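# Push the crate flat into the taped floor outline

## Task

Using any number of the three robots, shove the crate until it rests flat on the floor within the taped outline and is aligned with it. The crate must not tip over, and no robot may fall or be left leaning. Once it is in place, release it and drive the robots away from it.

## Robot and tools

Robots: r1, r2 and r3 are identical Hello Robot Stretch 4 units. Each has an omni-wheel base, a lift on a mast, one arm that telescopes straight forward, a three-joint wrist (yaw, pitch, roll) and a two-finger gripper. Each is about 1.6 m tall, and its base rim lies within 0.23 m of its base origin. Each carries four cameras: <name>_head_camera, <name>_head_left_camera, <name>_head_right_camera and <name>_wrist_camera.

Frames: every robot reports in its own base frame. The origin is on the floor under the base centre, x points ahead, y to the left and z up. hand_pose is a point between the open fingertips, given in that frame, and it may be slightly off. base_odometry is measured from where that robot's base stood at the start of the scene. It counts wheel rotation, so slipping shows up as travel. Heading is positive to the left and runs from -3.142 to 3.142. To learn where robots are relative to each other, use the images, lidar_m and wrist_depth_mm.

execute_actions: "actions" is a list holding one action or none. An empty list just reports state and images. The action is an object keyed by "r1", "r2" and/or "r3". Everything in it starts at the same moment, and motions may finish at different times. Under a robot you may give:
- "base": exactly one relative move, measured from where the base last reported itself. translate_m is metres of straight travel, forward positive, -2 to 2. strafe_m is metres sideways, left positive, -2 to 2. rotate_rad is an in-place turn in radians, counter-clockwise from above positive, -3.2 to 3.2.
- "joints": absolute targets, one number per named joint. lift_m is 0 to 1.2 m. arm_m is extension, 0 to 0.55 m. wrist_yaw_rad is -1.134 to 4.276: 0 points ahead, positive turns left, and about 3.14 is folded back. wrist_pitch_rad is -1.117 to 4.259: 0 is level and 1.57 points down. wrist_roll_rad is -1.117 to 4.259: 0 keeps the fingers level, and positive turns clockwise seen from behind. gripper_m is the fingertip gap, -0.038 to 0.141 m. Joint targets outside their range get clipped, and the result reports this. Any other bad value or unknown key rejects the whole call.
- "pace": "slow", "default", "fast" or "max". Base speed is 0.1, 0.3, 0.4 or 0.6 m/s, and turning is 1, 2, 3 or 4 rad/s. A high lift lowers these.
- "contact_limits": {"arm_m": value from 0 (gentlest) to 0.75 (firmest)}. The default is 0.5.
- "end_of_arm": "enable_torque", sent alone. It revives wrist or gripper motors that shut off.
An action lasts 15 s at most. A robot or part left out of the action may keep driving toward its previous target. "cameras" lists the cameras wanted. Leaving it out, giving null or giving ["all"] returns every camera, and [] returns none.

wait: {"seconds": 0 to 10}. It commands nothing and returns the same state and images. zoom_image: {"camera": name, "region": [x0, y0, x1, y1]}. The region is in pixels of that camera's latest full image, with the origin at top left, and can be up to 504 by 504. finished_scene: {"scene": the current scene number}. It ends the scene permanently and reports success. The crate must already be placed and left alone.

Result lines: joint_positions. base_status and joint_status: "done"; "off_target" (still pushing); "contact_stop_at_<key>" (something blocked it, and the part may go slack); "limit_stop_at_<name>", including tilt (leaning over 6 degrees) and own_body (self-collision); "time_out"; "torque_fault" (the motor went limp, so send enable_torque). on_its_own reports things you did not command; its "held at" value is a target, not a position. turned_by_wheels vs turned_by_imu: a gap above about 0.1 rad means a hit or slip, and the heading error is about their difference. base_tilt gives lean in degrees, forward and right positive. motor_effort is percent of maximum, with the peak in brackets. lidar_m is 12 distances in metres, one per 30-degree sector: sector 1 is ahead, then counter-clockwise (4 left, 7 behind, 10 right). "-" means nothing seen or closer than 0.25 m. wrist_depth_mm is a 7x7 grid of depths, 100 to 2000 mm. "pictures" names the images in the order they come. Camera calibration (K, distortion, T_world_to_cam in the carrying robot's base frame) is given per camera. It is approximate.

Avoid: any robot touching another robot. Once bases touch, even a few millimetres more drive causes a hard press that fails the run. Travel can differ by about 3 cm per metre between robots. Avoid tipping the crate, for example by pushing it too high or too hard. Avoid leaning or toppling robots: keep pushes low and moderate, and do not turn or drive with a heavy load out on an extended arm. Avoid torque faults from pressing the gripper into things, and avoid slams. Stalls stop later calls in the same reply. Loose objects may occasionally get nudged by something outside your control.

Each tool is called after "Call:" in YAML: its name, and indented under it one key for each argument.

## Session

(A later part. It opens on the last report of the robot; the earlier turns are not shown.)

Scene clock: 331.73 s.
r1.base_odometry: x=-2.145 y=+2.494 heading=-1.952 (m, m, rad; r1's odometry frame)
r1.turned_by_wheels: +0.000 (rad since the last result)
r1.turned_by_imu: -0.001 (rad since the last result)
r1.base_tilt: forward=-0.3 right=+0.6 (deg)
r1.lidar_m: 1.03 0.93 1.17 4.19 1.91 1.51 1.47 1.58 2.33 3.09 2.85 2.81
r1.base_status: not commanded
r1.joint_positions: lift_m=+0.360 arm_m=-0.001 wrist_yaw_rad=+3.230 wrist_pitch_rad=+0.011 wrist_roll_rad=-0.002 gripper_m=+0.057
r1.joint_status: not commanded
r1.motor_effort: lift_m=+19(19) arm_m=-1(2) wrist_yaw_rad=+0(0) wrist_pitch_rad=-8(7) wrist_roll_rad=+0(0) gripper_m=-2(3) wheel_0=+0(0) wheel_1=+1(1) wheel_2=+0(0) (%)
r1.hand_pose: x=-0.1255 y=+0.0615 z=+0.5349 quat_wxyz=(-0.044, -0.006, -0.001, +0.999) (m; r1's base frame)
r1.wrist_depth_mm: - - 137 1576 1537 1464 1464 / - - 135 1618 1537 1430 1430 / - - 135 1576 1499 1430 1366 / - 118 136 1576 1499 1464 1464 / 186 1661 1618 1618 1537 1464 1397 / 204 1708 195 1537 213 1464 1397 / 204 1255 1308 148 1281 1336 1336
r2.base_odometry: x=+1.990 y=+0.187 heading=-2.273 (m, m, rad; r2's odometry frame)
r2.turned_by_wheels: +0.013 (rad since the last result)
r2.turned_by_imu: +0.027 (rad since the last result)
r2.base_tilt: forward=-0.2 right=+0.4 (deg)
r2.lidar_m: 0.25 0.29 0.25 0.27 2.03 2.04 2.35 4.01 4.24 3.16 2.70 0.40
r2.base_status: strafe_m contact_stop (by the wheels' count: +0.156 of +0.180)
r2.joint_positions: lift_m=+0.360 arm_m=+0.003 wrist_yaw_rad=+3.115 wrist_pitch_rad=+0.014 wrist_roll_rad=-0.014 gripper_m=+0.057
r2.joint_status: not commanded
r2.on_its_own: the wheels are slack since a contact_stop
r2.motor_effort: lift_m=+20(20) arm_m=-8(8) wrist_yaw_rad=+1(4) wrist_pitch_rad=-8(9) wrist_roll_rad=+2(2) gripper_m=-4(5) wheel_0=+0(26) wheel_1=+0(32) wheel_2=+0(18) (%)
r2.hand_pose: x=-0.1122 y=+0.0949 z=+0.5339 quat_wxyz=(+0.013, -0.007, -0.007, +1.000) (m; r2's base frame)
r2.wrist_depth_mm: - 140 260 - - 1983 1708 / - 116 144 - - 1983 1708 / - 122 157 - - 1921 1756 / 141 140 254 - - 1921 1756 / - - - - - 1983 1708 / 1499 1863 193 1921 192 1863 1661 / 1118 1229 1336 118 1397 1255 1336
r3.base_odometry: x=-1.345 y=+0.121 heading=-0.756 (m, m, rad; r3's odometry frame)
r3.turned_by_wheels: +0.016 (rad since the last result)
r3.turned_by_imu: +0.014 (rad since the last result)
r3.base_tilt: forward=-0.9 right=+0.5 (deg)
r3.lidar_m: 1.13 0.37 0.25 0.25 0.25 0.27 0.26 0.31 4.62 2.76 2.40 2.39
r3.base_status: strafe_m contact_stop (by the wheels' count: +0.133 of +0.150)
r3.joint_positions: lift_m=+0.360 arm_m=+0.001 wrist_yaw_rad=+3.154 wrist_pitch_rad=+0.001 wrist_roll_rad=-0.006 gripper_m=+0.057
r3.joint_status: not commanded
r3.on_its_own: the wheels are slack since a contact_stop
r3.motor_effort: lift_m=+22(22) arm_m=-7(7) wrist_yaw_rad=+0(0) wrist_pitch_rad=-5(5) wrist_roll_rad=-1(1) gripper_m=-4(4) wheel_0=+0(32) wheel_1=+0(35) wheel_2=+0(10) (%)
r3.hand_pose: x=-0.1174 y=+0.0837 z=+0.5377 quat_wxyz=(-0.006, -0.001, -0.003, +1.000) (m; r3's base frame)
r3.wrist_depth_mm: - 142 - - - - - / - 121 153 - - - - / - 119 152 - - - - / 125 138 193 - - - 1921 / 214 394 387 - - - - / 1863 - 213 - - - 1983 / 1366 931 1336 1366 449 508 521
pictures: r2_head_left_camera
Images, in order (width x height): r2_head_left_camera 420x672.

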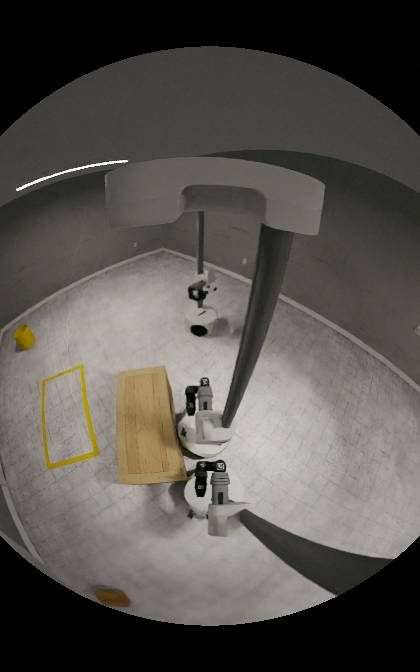

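Call:
execute_actions:
  actions:
    - {"r2":{"base":{"strafe_m":-0.07}},"r3":{"base":{"strafe_m":-0.08}}}
  cameras: []

Call:
execute_actions:
  actions:
    - {"r2":{"base":{"rotate_rad":-0.24}},"r3":{"base":{"rotate_rad":-0.2}}}
  cameras: []

Call:
execute_actions:
  actions:
    - {"r2":{"base":{"strafe_m":0.18}},"r3":{"base":{"strafe_m":0.15}}}
  cameras: ["r2_head_left_camera"]

Scene clock: 335.53 s.
r1.base_odometry: x=-2.145 y=+2.494 heading=-1.952 (m, m, rad; r1's odometry frame)
r1.turned_by_wheels: +0.000 (rad since the last result)
r1.turned_by_imu: -0.001 (rad since the last result)
r1.base_tilt: forward=-0.3 right=+0.7 (deg)
r1.lidar_m: 1.02 0.94 1.15 4.21 1.91 1.50 1.46 1.57 2.34 3.08 2.83 2.81
r1.base_status: not commanded
r1.joint_positions: lift_m=+0.360 arm_m=-0.001 wrist_yaw_rad=+3.230 wrist_pitch_rad=+0.011 wrist_roll_rad=-0.002 gripper_m=+0.057
r1.joint_status: not commanded
r1.motor_effort: lift_m=+19(19) arm_m=-2(2) wrist_yaw_rad=+0(0) wrist_pitch_rad=-8(7) wrist_roll_rad=+0(0) gripper_m=-3(3) wheel_0=+0(0) wheel_1=+0(1) wheel_2=+0(0) (%)
r1.hand_pose: x=-0.1255 y=+0.0615 z=+0.5349 quat_wxyz=(-0.044, -0.006, -0.001, +0.999) (m; r1's base frame)
r1.wrist_depth_mm: - - 137 1618 1499 1464 1430 / - - 136 1618 1537 1499 1464 / - - 135 1576 1537 1464 1397 / - 118 136 1576 1537 1430 1397 / 186 1661 1661 1576 1576 1464 1430 / 204 1708 195 1576 214 1430 1397 / 205 1229 1336 147 1281 1366 1366
r2.base_odometry: x=+1.937 y=+0.232 heading=-2.273 (m, m, rad; r2's odometry frame)
r2.turned_by_wheels: +0.000 (rad since the last result)
r2.turned_by_imu: +0.000 (rad since the last result)
r2.base_tilt: forward=-0.3 right=+0.4 (deg)
r2.lidar_m: 0.27 0.28 0.27 0.35 2.08 2.06 2.42 4.05 4.22 3.10 2.68 0.34
r2.base_status: done
r2.joint_positions: lift_m=+0.360 arm_m=+0.003 wrist_yaw_rad=+3.115 wrist_pitch_rad=+0.014 wrist_roll_rad=-0.014 gripper_m=+0.057
r2.joint_status: not commanded
r2.motor_effort: lift_m=+20(20) arm_m=-8(8) wrist_yaw_rad=-1(0) wrist_pitch_rad=-9(9) wrist_roll_rad=+1(0) gripper_m=-2(1) wheel_0=+2(6) wheel_1=-2(9) wheel_2=+0(2) (%)
r2.hand_pose: x=-0.1122 y=+0.0949 z=+0.5339 quat_wxyz=(+0.013, -0.007, -0.007, +1.000) (m; r2's base frame)
r2.wrist_depth_mm: - 139 260 - - - 1756 / - 115 144 - - - 1756 / - 122 157 - - - 1756 / 141 140 254 - - - 1708 / - - - - - - 1756 / 1464 1863 193 1921 190 1921 1708 / 1138 1205 1308 118 1366 1229 1308
r3.base_odometry: x=-1.400 y=+0.063 heading=-0.755 (m, m, rad; r3's odometry frame)
r3.turned_by_wheels: +0.000 (rad since the last result)
r3.turned_by_imu: -0.001 (rad since the last result)
r3.base_tilt: forward=-0.9 right=+0.5 (deg)
r3.lidar_m: 1.13 0.53 0.30 0.25 0.26 0.33 0.26 0.30 4.57 2.70 2.34 2.34
r3.base_status: done
r3.joint_positions: lift_m=+0.360 arm_m=+0.001 wrist_yaw_rad=+3.154 wrist_pitch_rad=+0.001 wrist_roll_rad=-0.006 gripper_m=+0.057
r3.joint_status: not commanded
r3.motor_effort: lift_m=+22(22) arm_m=-7(7) wrist_yaw_rad=+0(1) wrist_pitch_rad=-5(5) wrist_roll_rad=-1(2) gripper_m=-5(2) wheel_0=+2(11) wheel_1=+0(9) wheel_2=+0(0) (%)
r3.hand_pose: x=-0.1174 y=+0.0837 z=+0.5377 quat_wxyz=(-0.006, -0.001, -0.003, +1.000) (m; r3's base frame)
r3.wrist_depth_mm: - 142 - - - - - / - 121 153 - - - - / - 119 152 - - - - / 125 139 193 - - - - / 214 - 392 - - - - / 1921 - 213 - - - 1983 / 1397 946 1336 1499 904 508 521
pictures: none
No camera images: the call's "cameras" was empty. Leave "cameras" out to get every camera's image.

Scene clock: 336.50 s.
r1.base_odometry: x=-2.145 y=+2.494 heading=-1.952 (m, m, rad; r1's odometry frame)
r1.turned_by_wheels: +0.000 (rad since the last result)
r1.turned_by_imu: +0.000 (rad since the last result)
r1.base_tilt: forward=-0.2 right=+0.6 (deg)
r1.lidar_m: 1.01 0.91 1.15 4.22 1.92 1.50 1.46 1.59 2.33 3.09 2.85 2.82
r1.base_status: not commanded
r1.joint_positions: lift_m=+0.360 arm_m=-0.001 wrist_yaw_rad=+3.230 wrist_pitch_rad=+0.011 wrist_roll_rad=-0.002 gripper_m=+0.057
r1.joint_status: not commanded
r1.motor_effort: lift_m=+19(19) arm_m=-1(2) wrist_yaw_rad=+0(0) wrist_pitch_rad=-8(5) wrist_roll_rad=+0(0) gripper_m=-5(1) wheel_0=+0(0) wheel_1=+0(1) wheel_2=+0(0) (%)
r1.hand_pose: x=-0.1255 y=+0.0615 z=+0.5349 quat_wxyz=(-0.044, -0.006, -0.001, +0.999) (m; r1's base frame)
r1.wrist_depth_mm: - - 137 1618 1499 1464 1464 / - - 135 1618 1537 1499 1397 / - - 135 1537 1499 1464 1397 / - 118 136 1576 1499 1430 1430 / 186 1661 1576 1576 1537 1464 1366 / 204 1708 195 1576 214 1430 1366 / 206 1229 1366 148 1281 1366 1336
r2.base_odometry: x=+1.937 y=+0.232 heading=-2.513 (m, m, rad; r2's odometry frame)
r2.turned_by_wheels: -0.240 (rad since the last result)
r2.turned_by_imu: -0.241 (rad since the last result)
r2.base_tilt: forward=-0.4 right=+0.4 (deg)
r2.lidar_m: 0.27 0.25 0.31 0.28 2.17 2.09 2.16 2.96 4.21 3.82 2.78 2.66
r2.base_status: done
r2.joint_positions: lift_m=+0.360 arm_m=+0.003 wrist_yaw_rad=+3.115 wrist_pitch_rad=+0.014 wrist_roll_rad=-0.014 gripper_m=+0.057
r2.joint_status: not commanded
r2.motor_effort: lift_m=+20(20) arm_m=-8(8) wrist_yaw_rad=+1(1) wrist_pitch_rad=-9(8) wrist_roll_rad=+2(1) gripper_m=-3(1) wheel_0=+2(7) wheel_1=+2(3) wheel_2=+0(9) (%)
r2.hand_pose: x=-0.1122 y=+0.0949 z=+0.5339 quat_wxyz=(+0.013, -0.007, -0.007, +1.000) (m; r2's base frame)
r2.wrist_depth_mm: - 139 260 - - 1921 1708 / - 116 144 - - 1921 1756 / - 122 157 - - 1921 1808 / 141 140 254 - - 1921 1756 / - - - - - 1983 1756 / 1499 1808 193 1983 190 1863 1708 / 1118 1205 1336 118 1397 1229 1336
r3.base_odometry: x=-1.400 y=+0.063 heading=-0.955 (m, m, rad; r3's odometry frame)
r3.turned_by_wheels: -0.200 (rad since the last result)
r3.turned_by_imu: -0.201 (rad since the last result)
r3.base_tilt: forward=-0.9 right=+0.5 (deg)
r3.lidar_m: 1.15 1.13 0.36 0.26 0.25 0.29 0.28 0.29 4.55 3.09 2.39 2.35
r3.base_status: done
r3.joint_positions: lift_m=+0.360 arm_m=+0.001 wrist_yaw_rad=+3.154 wrist_pitch_rad=+0.001 wrist_roll_rad=-0.006 gripper_m=+0.057
r3.joint_status: not commanded
r3.motor_effort: lift_m=+22(22) arm_m=-7(7) wrist_yaw_rad=-1(1) wrist_pitch_rad=-5(6) wrist_roll_rad=+0(1) gripper_m=-2(3) wheel_0=+1(6) wheel_1=-1(6) wheel_2=+0(6) (%)
r3.hand_pose: x=-0.1174 y=+0.0837 z=+0.5377 quat_wxyz=(-0.006, -0.001, -0.003, +1.000) (m; r3's base frame)
r3.wrist_depth_mm: - 142 - - - - - / - 121 153 - - - - / - 120 152 - - - - / 126 138 194 - - - - / 214 370 564 - - - - / 1863 691 214 - - - 1983 / 1366 931 1397 525 452 512 525
pictures: none
No camera images: the call's "cameras" was empty. Leave "cameras" out to get every camera's image.

Scene clock: 338.17 s.
r1.base_odometry: x=-2.145 y=+2.494 heading=-1.952 (m, m, rad; r1's odometry frame)
r1.turned_by_wheels: +0.000 (rad since the last result)
r1.turned_by_imu: -0.001 (rad since the last result)
r1.base_tilt: forward=-0.3 right=+0.6 (deg)
r1.lidar_m: 0.99 0.95 1.18 4.19 1.93 1.50 1.48 1.59 2.34 3.09 2.85 2.79
r1.base_status: not commanded
r1.joint_positions: lift_m=+0.360 arm_m=-0.001 wrist_yaw_rad=+3.230 wrist_pitch_rad=+0.011 wrist_roll_rad=-0.002 gripper_m=+0.057
r1.joint_status: not commanded
r1.motor_effort: lift_m=+19(19) arm_m=-2(1) wrist_yaw_rad=+0(0) wrist_pitch_rad=-9(7) wrist_roll_rad=+1(1) gripper_m=-3(3) wheel_0=+0(0) wheel_1=+0(0) wheel_2=+0(0) (%)
r1.hand_pose: x=-0.1255 y=+0.0615 z=+0.5349 quat_wxyz=(-0.044, -0.006, -0.001, +0.999) (m; r1's base frame)
r1.wrist_depth_mm: - - 137 1618 1537 1430 1464 / - - 135 1576 1499 1430 1464 / - - 135 1576 1537 1499 1430 / - 118 136 1537 1537 1430 1397 / 186 1708 1661 1576 1537 1464 1430 / 204 1661 194 1537 214 1464 1430 / 204 1229 1366 148 1281 1397 1397
r2.base_odometry: x=+2.018 y=+0.132 heading=-2.485 (m, m, rad; r2's odometry frame)
r2.turned_by_wheels: +0.027 (rad since the last result)
r2.turned_by_imu: +0.052 (rad since the last result)
r2.base_tilt: forward=-0.2 right=+0.4 (deg)
r2.lidar_m: 0.27 0.27 0.25 0.25 2.09 2.00 2.14 3.04 4.28 3.70 2.81 2.71
r2.base_status: strafe_m contact_stop (by the wheels' count: +0.129 of +0.180)
r2.joint_positions: lift_m=+0.360 arm_m=+0.003 wrist_yaw_rad=+3.115 wrist_pitch_rad=+0.014 wrist_roll_rad=-0.014 gripper_m=+0.057
r2.joint_status: not commanded
r2.on_its_own: the wheels are slack since a contact_stop
r2.motor_effort: lift_m=+20(20) arm_m=-8(8) wrist_yaw_rad=+0(4) wrist_pitch_rad=-9(9) wrist_roll_rad=+2(1) gripper_m=-2(0) wheel_0=+0(32) wheel_1=+0(38) wheel_2=+0(4) (%)
r2.hand_pose: x=-0.1122 y=+0.0949 z=+0.5340 quat_wxyz=(+0.013, -0.007, -0.007, +1.000) (m; r2's base frame)
r2.wrist_depth_mm: - 139 262 - - 1863 1661 / - 115 144 - - 1863 1661 / - 122 157 - - 1808 1708 / 141 140 254 - - 1863 1708 / - - - - - 1863 1708 / 1464 1808 193 1863 191 1808 1618 / 1118 1205 1336 118 1397 1255 1281
r3.base_odometry: x=-1.288 y=+0.145 heading=-0.940 (m, m, rad; r3's odometry frame)
r3.turned_by_wheels: +0.015 (rad since the last result)
r3.turned_by_imu: +0.004 (rad since the last result)
r3.base_tilt: forward=-0.9 right=+0.5 (deg)
r3.lidar_m: 1.12 0.51 0.25 0.25 0.25 0.25 0.26 0.26 4.66 3.14 2.47 2.37
r3.base_status: strafe_m contact_stop (by the wheels' count: +0.139 of +0.150)
r3.joint_positions: lift_m=+0.360 arm_m=+0.001 wrist_yaw_rad=+3.154 wrist_pitch_rad=+0.001 wrist_roll_rad=-0.006 gripper_m=+0.057
r3.joint_status: not commanded
r3.on_its_own: the wheels are slack since a contact_stop
r3.motor_effort: lift_m=+22(22) arm_m=-7(7) wrist_yaw_rad=+0(0) wrist_pitch_rad=-6(6) wrist_roll_rad=+0(3) gripper_m=-4(3) wheel_0=+0(31) wheel_1=+0(35) wheel_2=+0(14) (%)
r3.hand_pose: x=-0.1174 y=+0.0837 z=+0.5377 quat_wxyz=(-0.006, -0.001, -0.003, +1.000) (m; r3's base frame)
r3.wrist_depth_mm: - 142 - - - - - / - 121 153 - - - - / - 120 152 - - - 1983 / 125 138 193 - - - 1983 / 214 375 574 - - - 1983 / 1863 1863 213 - - - 1983 / 1366 960 1397 488 455 508 525
pictures: r2_head_left_camera
Images, in order (width x height): r2_head_left_camera 420x672.

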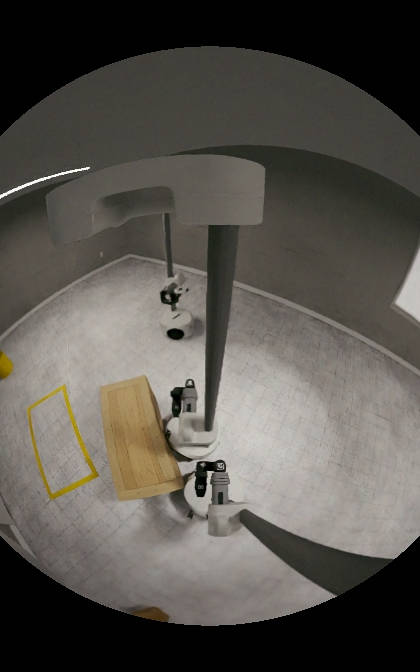

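Keep stroking, synchronized.

Call:
execute_actions:
  actions:
    - {"r2":{"base":{"strafe_m":-0.08}},"r3":{"base":{"strafe_m":-0.082}}}
  cameras: []

Call:
execute_actions:
  actions:
    - {"r2":{"base":{"strafe_m":0.2}},"r3":{"base":{"strafe_m":0.18}}}
  cameras: ["r2_head_left_camera","r1_head_camera"]

Scene clock: 340.77 s.
r1.base_odometry: x=-2.145 y=+2.494 heading=-1.952 (m, m, rad; r1's odometry frame)
r1.turned_by_wheels: +0.000 (rad since the last result)
r1.turned_by_imu: -0.001 (rad since the last result)
r1.base_tilt: forward=-0.2 right=+0.6 (deg)
r1.lidar_m: 1.02 0.92 1.15 4.21 1.92 1.50 1.48 1.57 2.37 3.08 2.85 2.81
r1.base_status: not commanded
r1.joint_positions: lift_m=+0.360 arm_m=-0.001 wrist_yaw_rad=+3.230 wrist_pitch_rad=+0.011 wrist_roll_rad=-0.002 gripper_m=+0.057
r1.joint_status: not commanded
r1.motor_effort: lift_m=+19(19) arm_m=-1(2) wrist_yaw_rad=+0(0) wrist_pitch_rad=-8(8) wrist_roll_rad=+0(0) gripper_m=-2(5) wheel_0=+0(0) wheel_1=+0(0) wheel_2=+0(0) (%)
r1.hand_pose: x=-0.1255 y=+0.0615 z=+0.5349 quat_wxyz=(-0.044, -0.006, -0.001, +0.999) (m; r1's base frame)
r1.wrist_depth_mm: - - 137 1576 1537 1464 1430 / - - 135 1537 1576 1430 1464 / - - 135 1499 1537 1464 1430 / - 118 136 1537 1537 1430 1430 / 186 1708 1618 1499 1464 1537 1430 / 205 1661 194 1576 214 1430 1430 / 205 1229 1308 147 1336 1366 1366
r2.base_odometry: x=+1.969 y=+0.195 heading=-2.486 (m, m, rad; r2's odometry frame)
r2.turned_by_wheels: +0.000 (rad since the last result)
r2.turned_by_imu: +0.000 (rad since the last result)
r2.base_tilt: forward=-0.3 right=+0.4 (deg)
r2.lidar_m: 0.25 0.28 0.28 0.26 2.14 2.06 2.17 3.13 4.23 3.63 2.77 2.66
r2.base_status: done
r2.joint_positions: lift_m=+0.360 arm_m=+0.003 wrist_yaw_rad=+3.115 wrist_pitch_rad=+0.014 wrist_roll_rad=-0.014 gripper_m=+0.057
r2.joint_status: not commanded
r2.motor_effort: lift_m=+20(20) arm_m=-8(8) wrist_yaw_rad=+1(1) wrist_pitch_rad=-7(9) wrist_roll_rad=+1(1) gripper_m=-3(2) wheel_0=-1(11) wheel_1=-3(9) wheel_2=+0(2) (%)
r2.hand_pose: x=-0.1122 y=+0.0949 z=+0.5340 quat_wxyz=(+0.013, -0.007, -0.007, +1.000) (m; r2's base frame)
r2.wrist_depth_mm: - 139 260 - - 1983 1708 / - 116 144 - - 1921 1708 / - 122 157 - - 1863 1708 / 141 140 254 - - 1921 1756 / - - - - - 1863 1708 / 1499 1863 194 1921 193 1808 1661 / 1138 1182 1336 118 1366 1255 1308
r3.base_odometry: x=-1.354 y=+0.097 heading=-0.940 (m, m, rad; r3's odometry frame)
r3.turned_by_wheels: +0.000 (rad since the last result)
r3.turned_by_imu: -0.001 (rad since the last result)
r3.base_tilt: forward=-0.9 right=+0.5 (deg)
r3.lidar_m: 1.12 1.14 0.33 0.25 0.26 0.31 0.27 0.27 4.59 3.10 2.40 2.34
r3.base_status: done
r3.joint_positions: lift_m=+0.360 arm_m=+0.001 wrist_yaw_rad=+3.154 wrist_pitch_rad=+0.001 wrist_roll_rad=-0.006 gripper_m=+0.057
r3.joint_status: not commanded
r3.motor_effort: lift_m=+22(22) arm_m=-7(7) wrist_yaw_rad=+1(0) wrist_pitch_rad=-6(5) wrist_roll_rad=+0(0) gripper_m=-1(4) wheel_0=+0(9) wheel_1=+1(9) wheel_2=+0(1) (%)
r3.hand_pose: x=-0.1174 y=+0.0837 z=+0.5377 quat_wxyz=(-0.006, -0.001, -0.003, +1.000) (m; r3's base frame)
r3.wrist_depth_mm: - 142 - - - - - / - 121 153 - - - - / - 120 152 - - - - / 125 138 193 - - - - / 213 377 580 - - - - / 1863 1983 213 - - - 1921 / 1366 931 1397 525 452 512 525
pictures: none
No camera images: the call's "cameras" was empty. Leave "cameras" out to get every camera's image.

Scene clock: 342.67 s.
r1.base_odometry: x=-2.145 y=+2.494 heading=-1.952 (m, m, rad; r1's odometry frame)
r1.turned_by_wheels: +0.000 (rad since the last result)
r1.turned_by_imu: -0.001 (rad since the last result)
r1.base_tilt: forward=-0.3 right=+0.6 (deg)
r1.lidar_m: 0.98 0.96 5.18 4.20 1.92 1.50 1.46 1.58 2.33 3.07 2.85 2.79
r1.base_status: not commanded
r1.joint_positions: lift_m=+0.360 arm_m=-0.001 wrist_yaw_rad=+3.230 wrist_pitch_rad=+0.011 wrist_roll_rad=-0.002 gripper_m=+0.057
r1.joint_status: not commanded
r1.motor_effort: lift_m=+19(19) arm_m=-2(2) wrist_yaw_rad=+1(1) wrist_pitch_rad=-10(8) wrist_roll_rad=+0(0) gripper_m=+4(3) wheel_0=+0(0) wheel_1=+0(0) wheel_2=+0(0) (%)
r1.hand_pose: x=-0.1255 y=+0.0615 z=+0.5349 quat_wxyz=(-0.044, -0.006, -0.001, +0.999) (m; r1's base frame)
r1.wrist_depth_mm: - - 137 1618 1499 1499 1430 / - - 135 1576 1537 1499 1397 / - - 135 1537 1537 1430 1464 / - 118 136 1618 1499 1430 1397 / 186 1708 1618 1618 1499 1499 1430 / 205 1756 195 1576 214 1464 1430 / 204 1255 1366 148 1281 1397 1397
r2.base_odometry: x=+2.088 y=+0.042 heading=-2.481 (m, m, rad; r2's odometry frame)
r2.turned_by_wheels: +0.005 (rad since the last result)
r2.turned_by_imu: +0.031 (rad since the last result)
r2.base_tilt: forward=-0.2 right=+0.2 (deg)
r2.lidar_m: 0.27 0.26 0.25 0.26 2.01 1.94 2.10 3.03 4.37 3.67 2.85 2.79
r2.base_status: strafe_m contact_stop (by the wheels' count: +0.194 of +0.200)
r2.joint_positions: lift_m=+0.360 arm_m=+0.003 wrist_yaw_rad=+3.115 wrist_pitch_rad=+0.014 wrist_roll_rad=-0.014 gripper_m=+0.057
r2.joint_status: not commanded
r2.on_its_own: the wheels are slack since a contact_stop
r2.motor_effort: lift_m=+19(20) arm_m=-8(8) wrist_yaw_rad=+1(3) wrist_pitch_rad=-10(9) wrist_roll_rad=+1(2) gripper_m=-3(2) wheel_0=+0(20) wheel_1=+1(32) wheel_2=+0(7) (%)
r2.hand_pose: x=-0.1122 y=+0.0949 z=+0.5340 quat_wxyz=(+0.013, -0.007, -0.007, +1.000) (m; r2's base frame)
r2.wrist_depth_mm: - 139 262 - - 1808 1618 / - 115 144 - - 1808 1618 / - 121 156 - - 1808 1661 / 141 140 253 - - 1808 1618 / - - - - - 1808 1661 / 1499 1921 193 1921 192 1808 1576 / 1118 1205 1336 118 1366 1255 1308
r3.base_odometry: x=-1.209 y=+0.202 heading=-0.939 (m, m, rad; r3's odometry frame)
r3.turned_by_wheels: +0.001 (rad since the last result)
r3.turned_by_imu: +0.011 (rad since the last result)
r3.base_tilt: forward=-1.0 right=+0.6 (deg)
r3.lidar_m: 1.09 0.43 0.25 0.25 0.25 0.25 0.27 0.27 4.72 3.13 2.48 2.46
r3.base_status: done
r3.joint_positions: lift_m=+0.360 arm_m=+0.001 wrist_yaw_rad=+3.154 wrist_pitch_rad=+0.001 wrist_roll_rad=-0.006 gripper_m=+0.057
r3.joint_status: not commanded
r3.motor_effort: lift_m=+22(22) arm_m=-7(7) wrist_yaw_rad=+0(0) wrist_pitch_rad=-7(6) wrist_roll_rad=-2(1) gripper_m=-4(4) wheel_0=-13(30) wheel_1=+21(35) wheel_2=+5(11) (%)
r3.hand_pose: x=-0.1174 y=+0.0837 z=+0.5377 quat_wxyz=(-0.006, -0.001, -0.003, +1.000) (m; r3's base frame)
r3.wrist_depth_mm: - 142 - - - - 1983 / - 121 153 - - - 1983 / - 119 152 - - - 1983 / 125 139 193 - - - 1921 / 213 379 459 - - - 1921 / 1863 676 213 - - - 1863 / 1366 647 1397 484 452 512 521
pictures: r1_head_camera, r2_head_left_camera
Images, in order (width x height): r1_head_camera 420x560, r2_head_left_camera 420x672.

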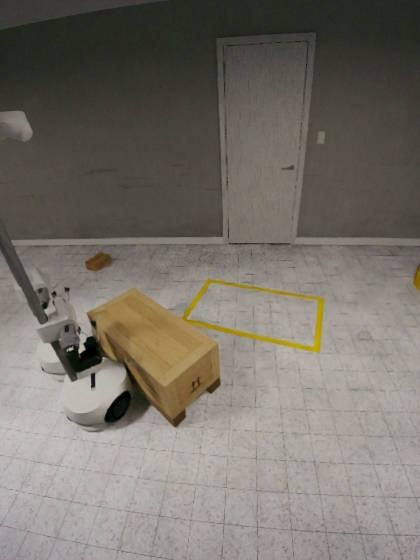

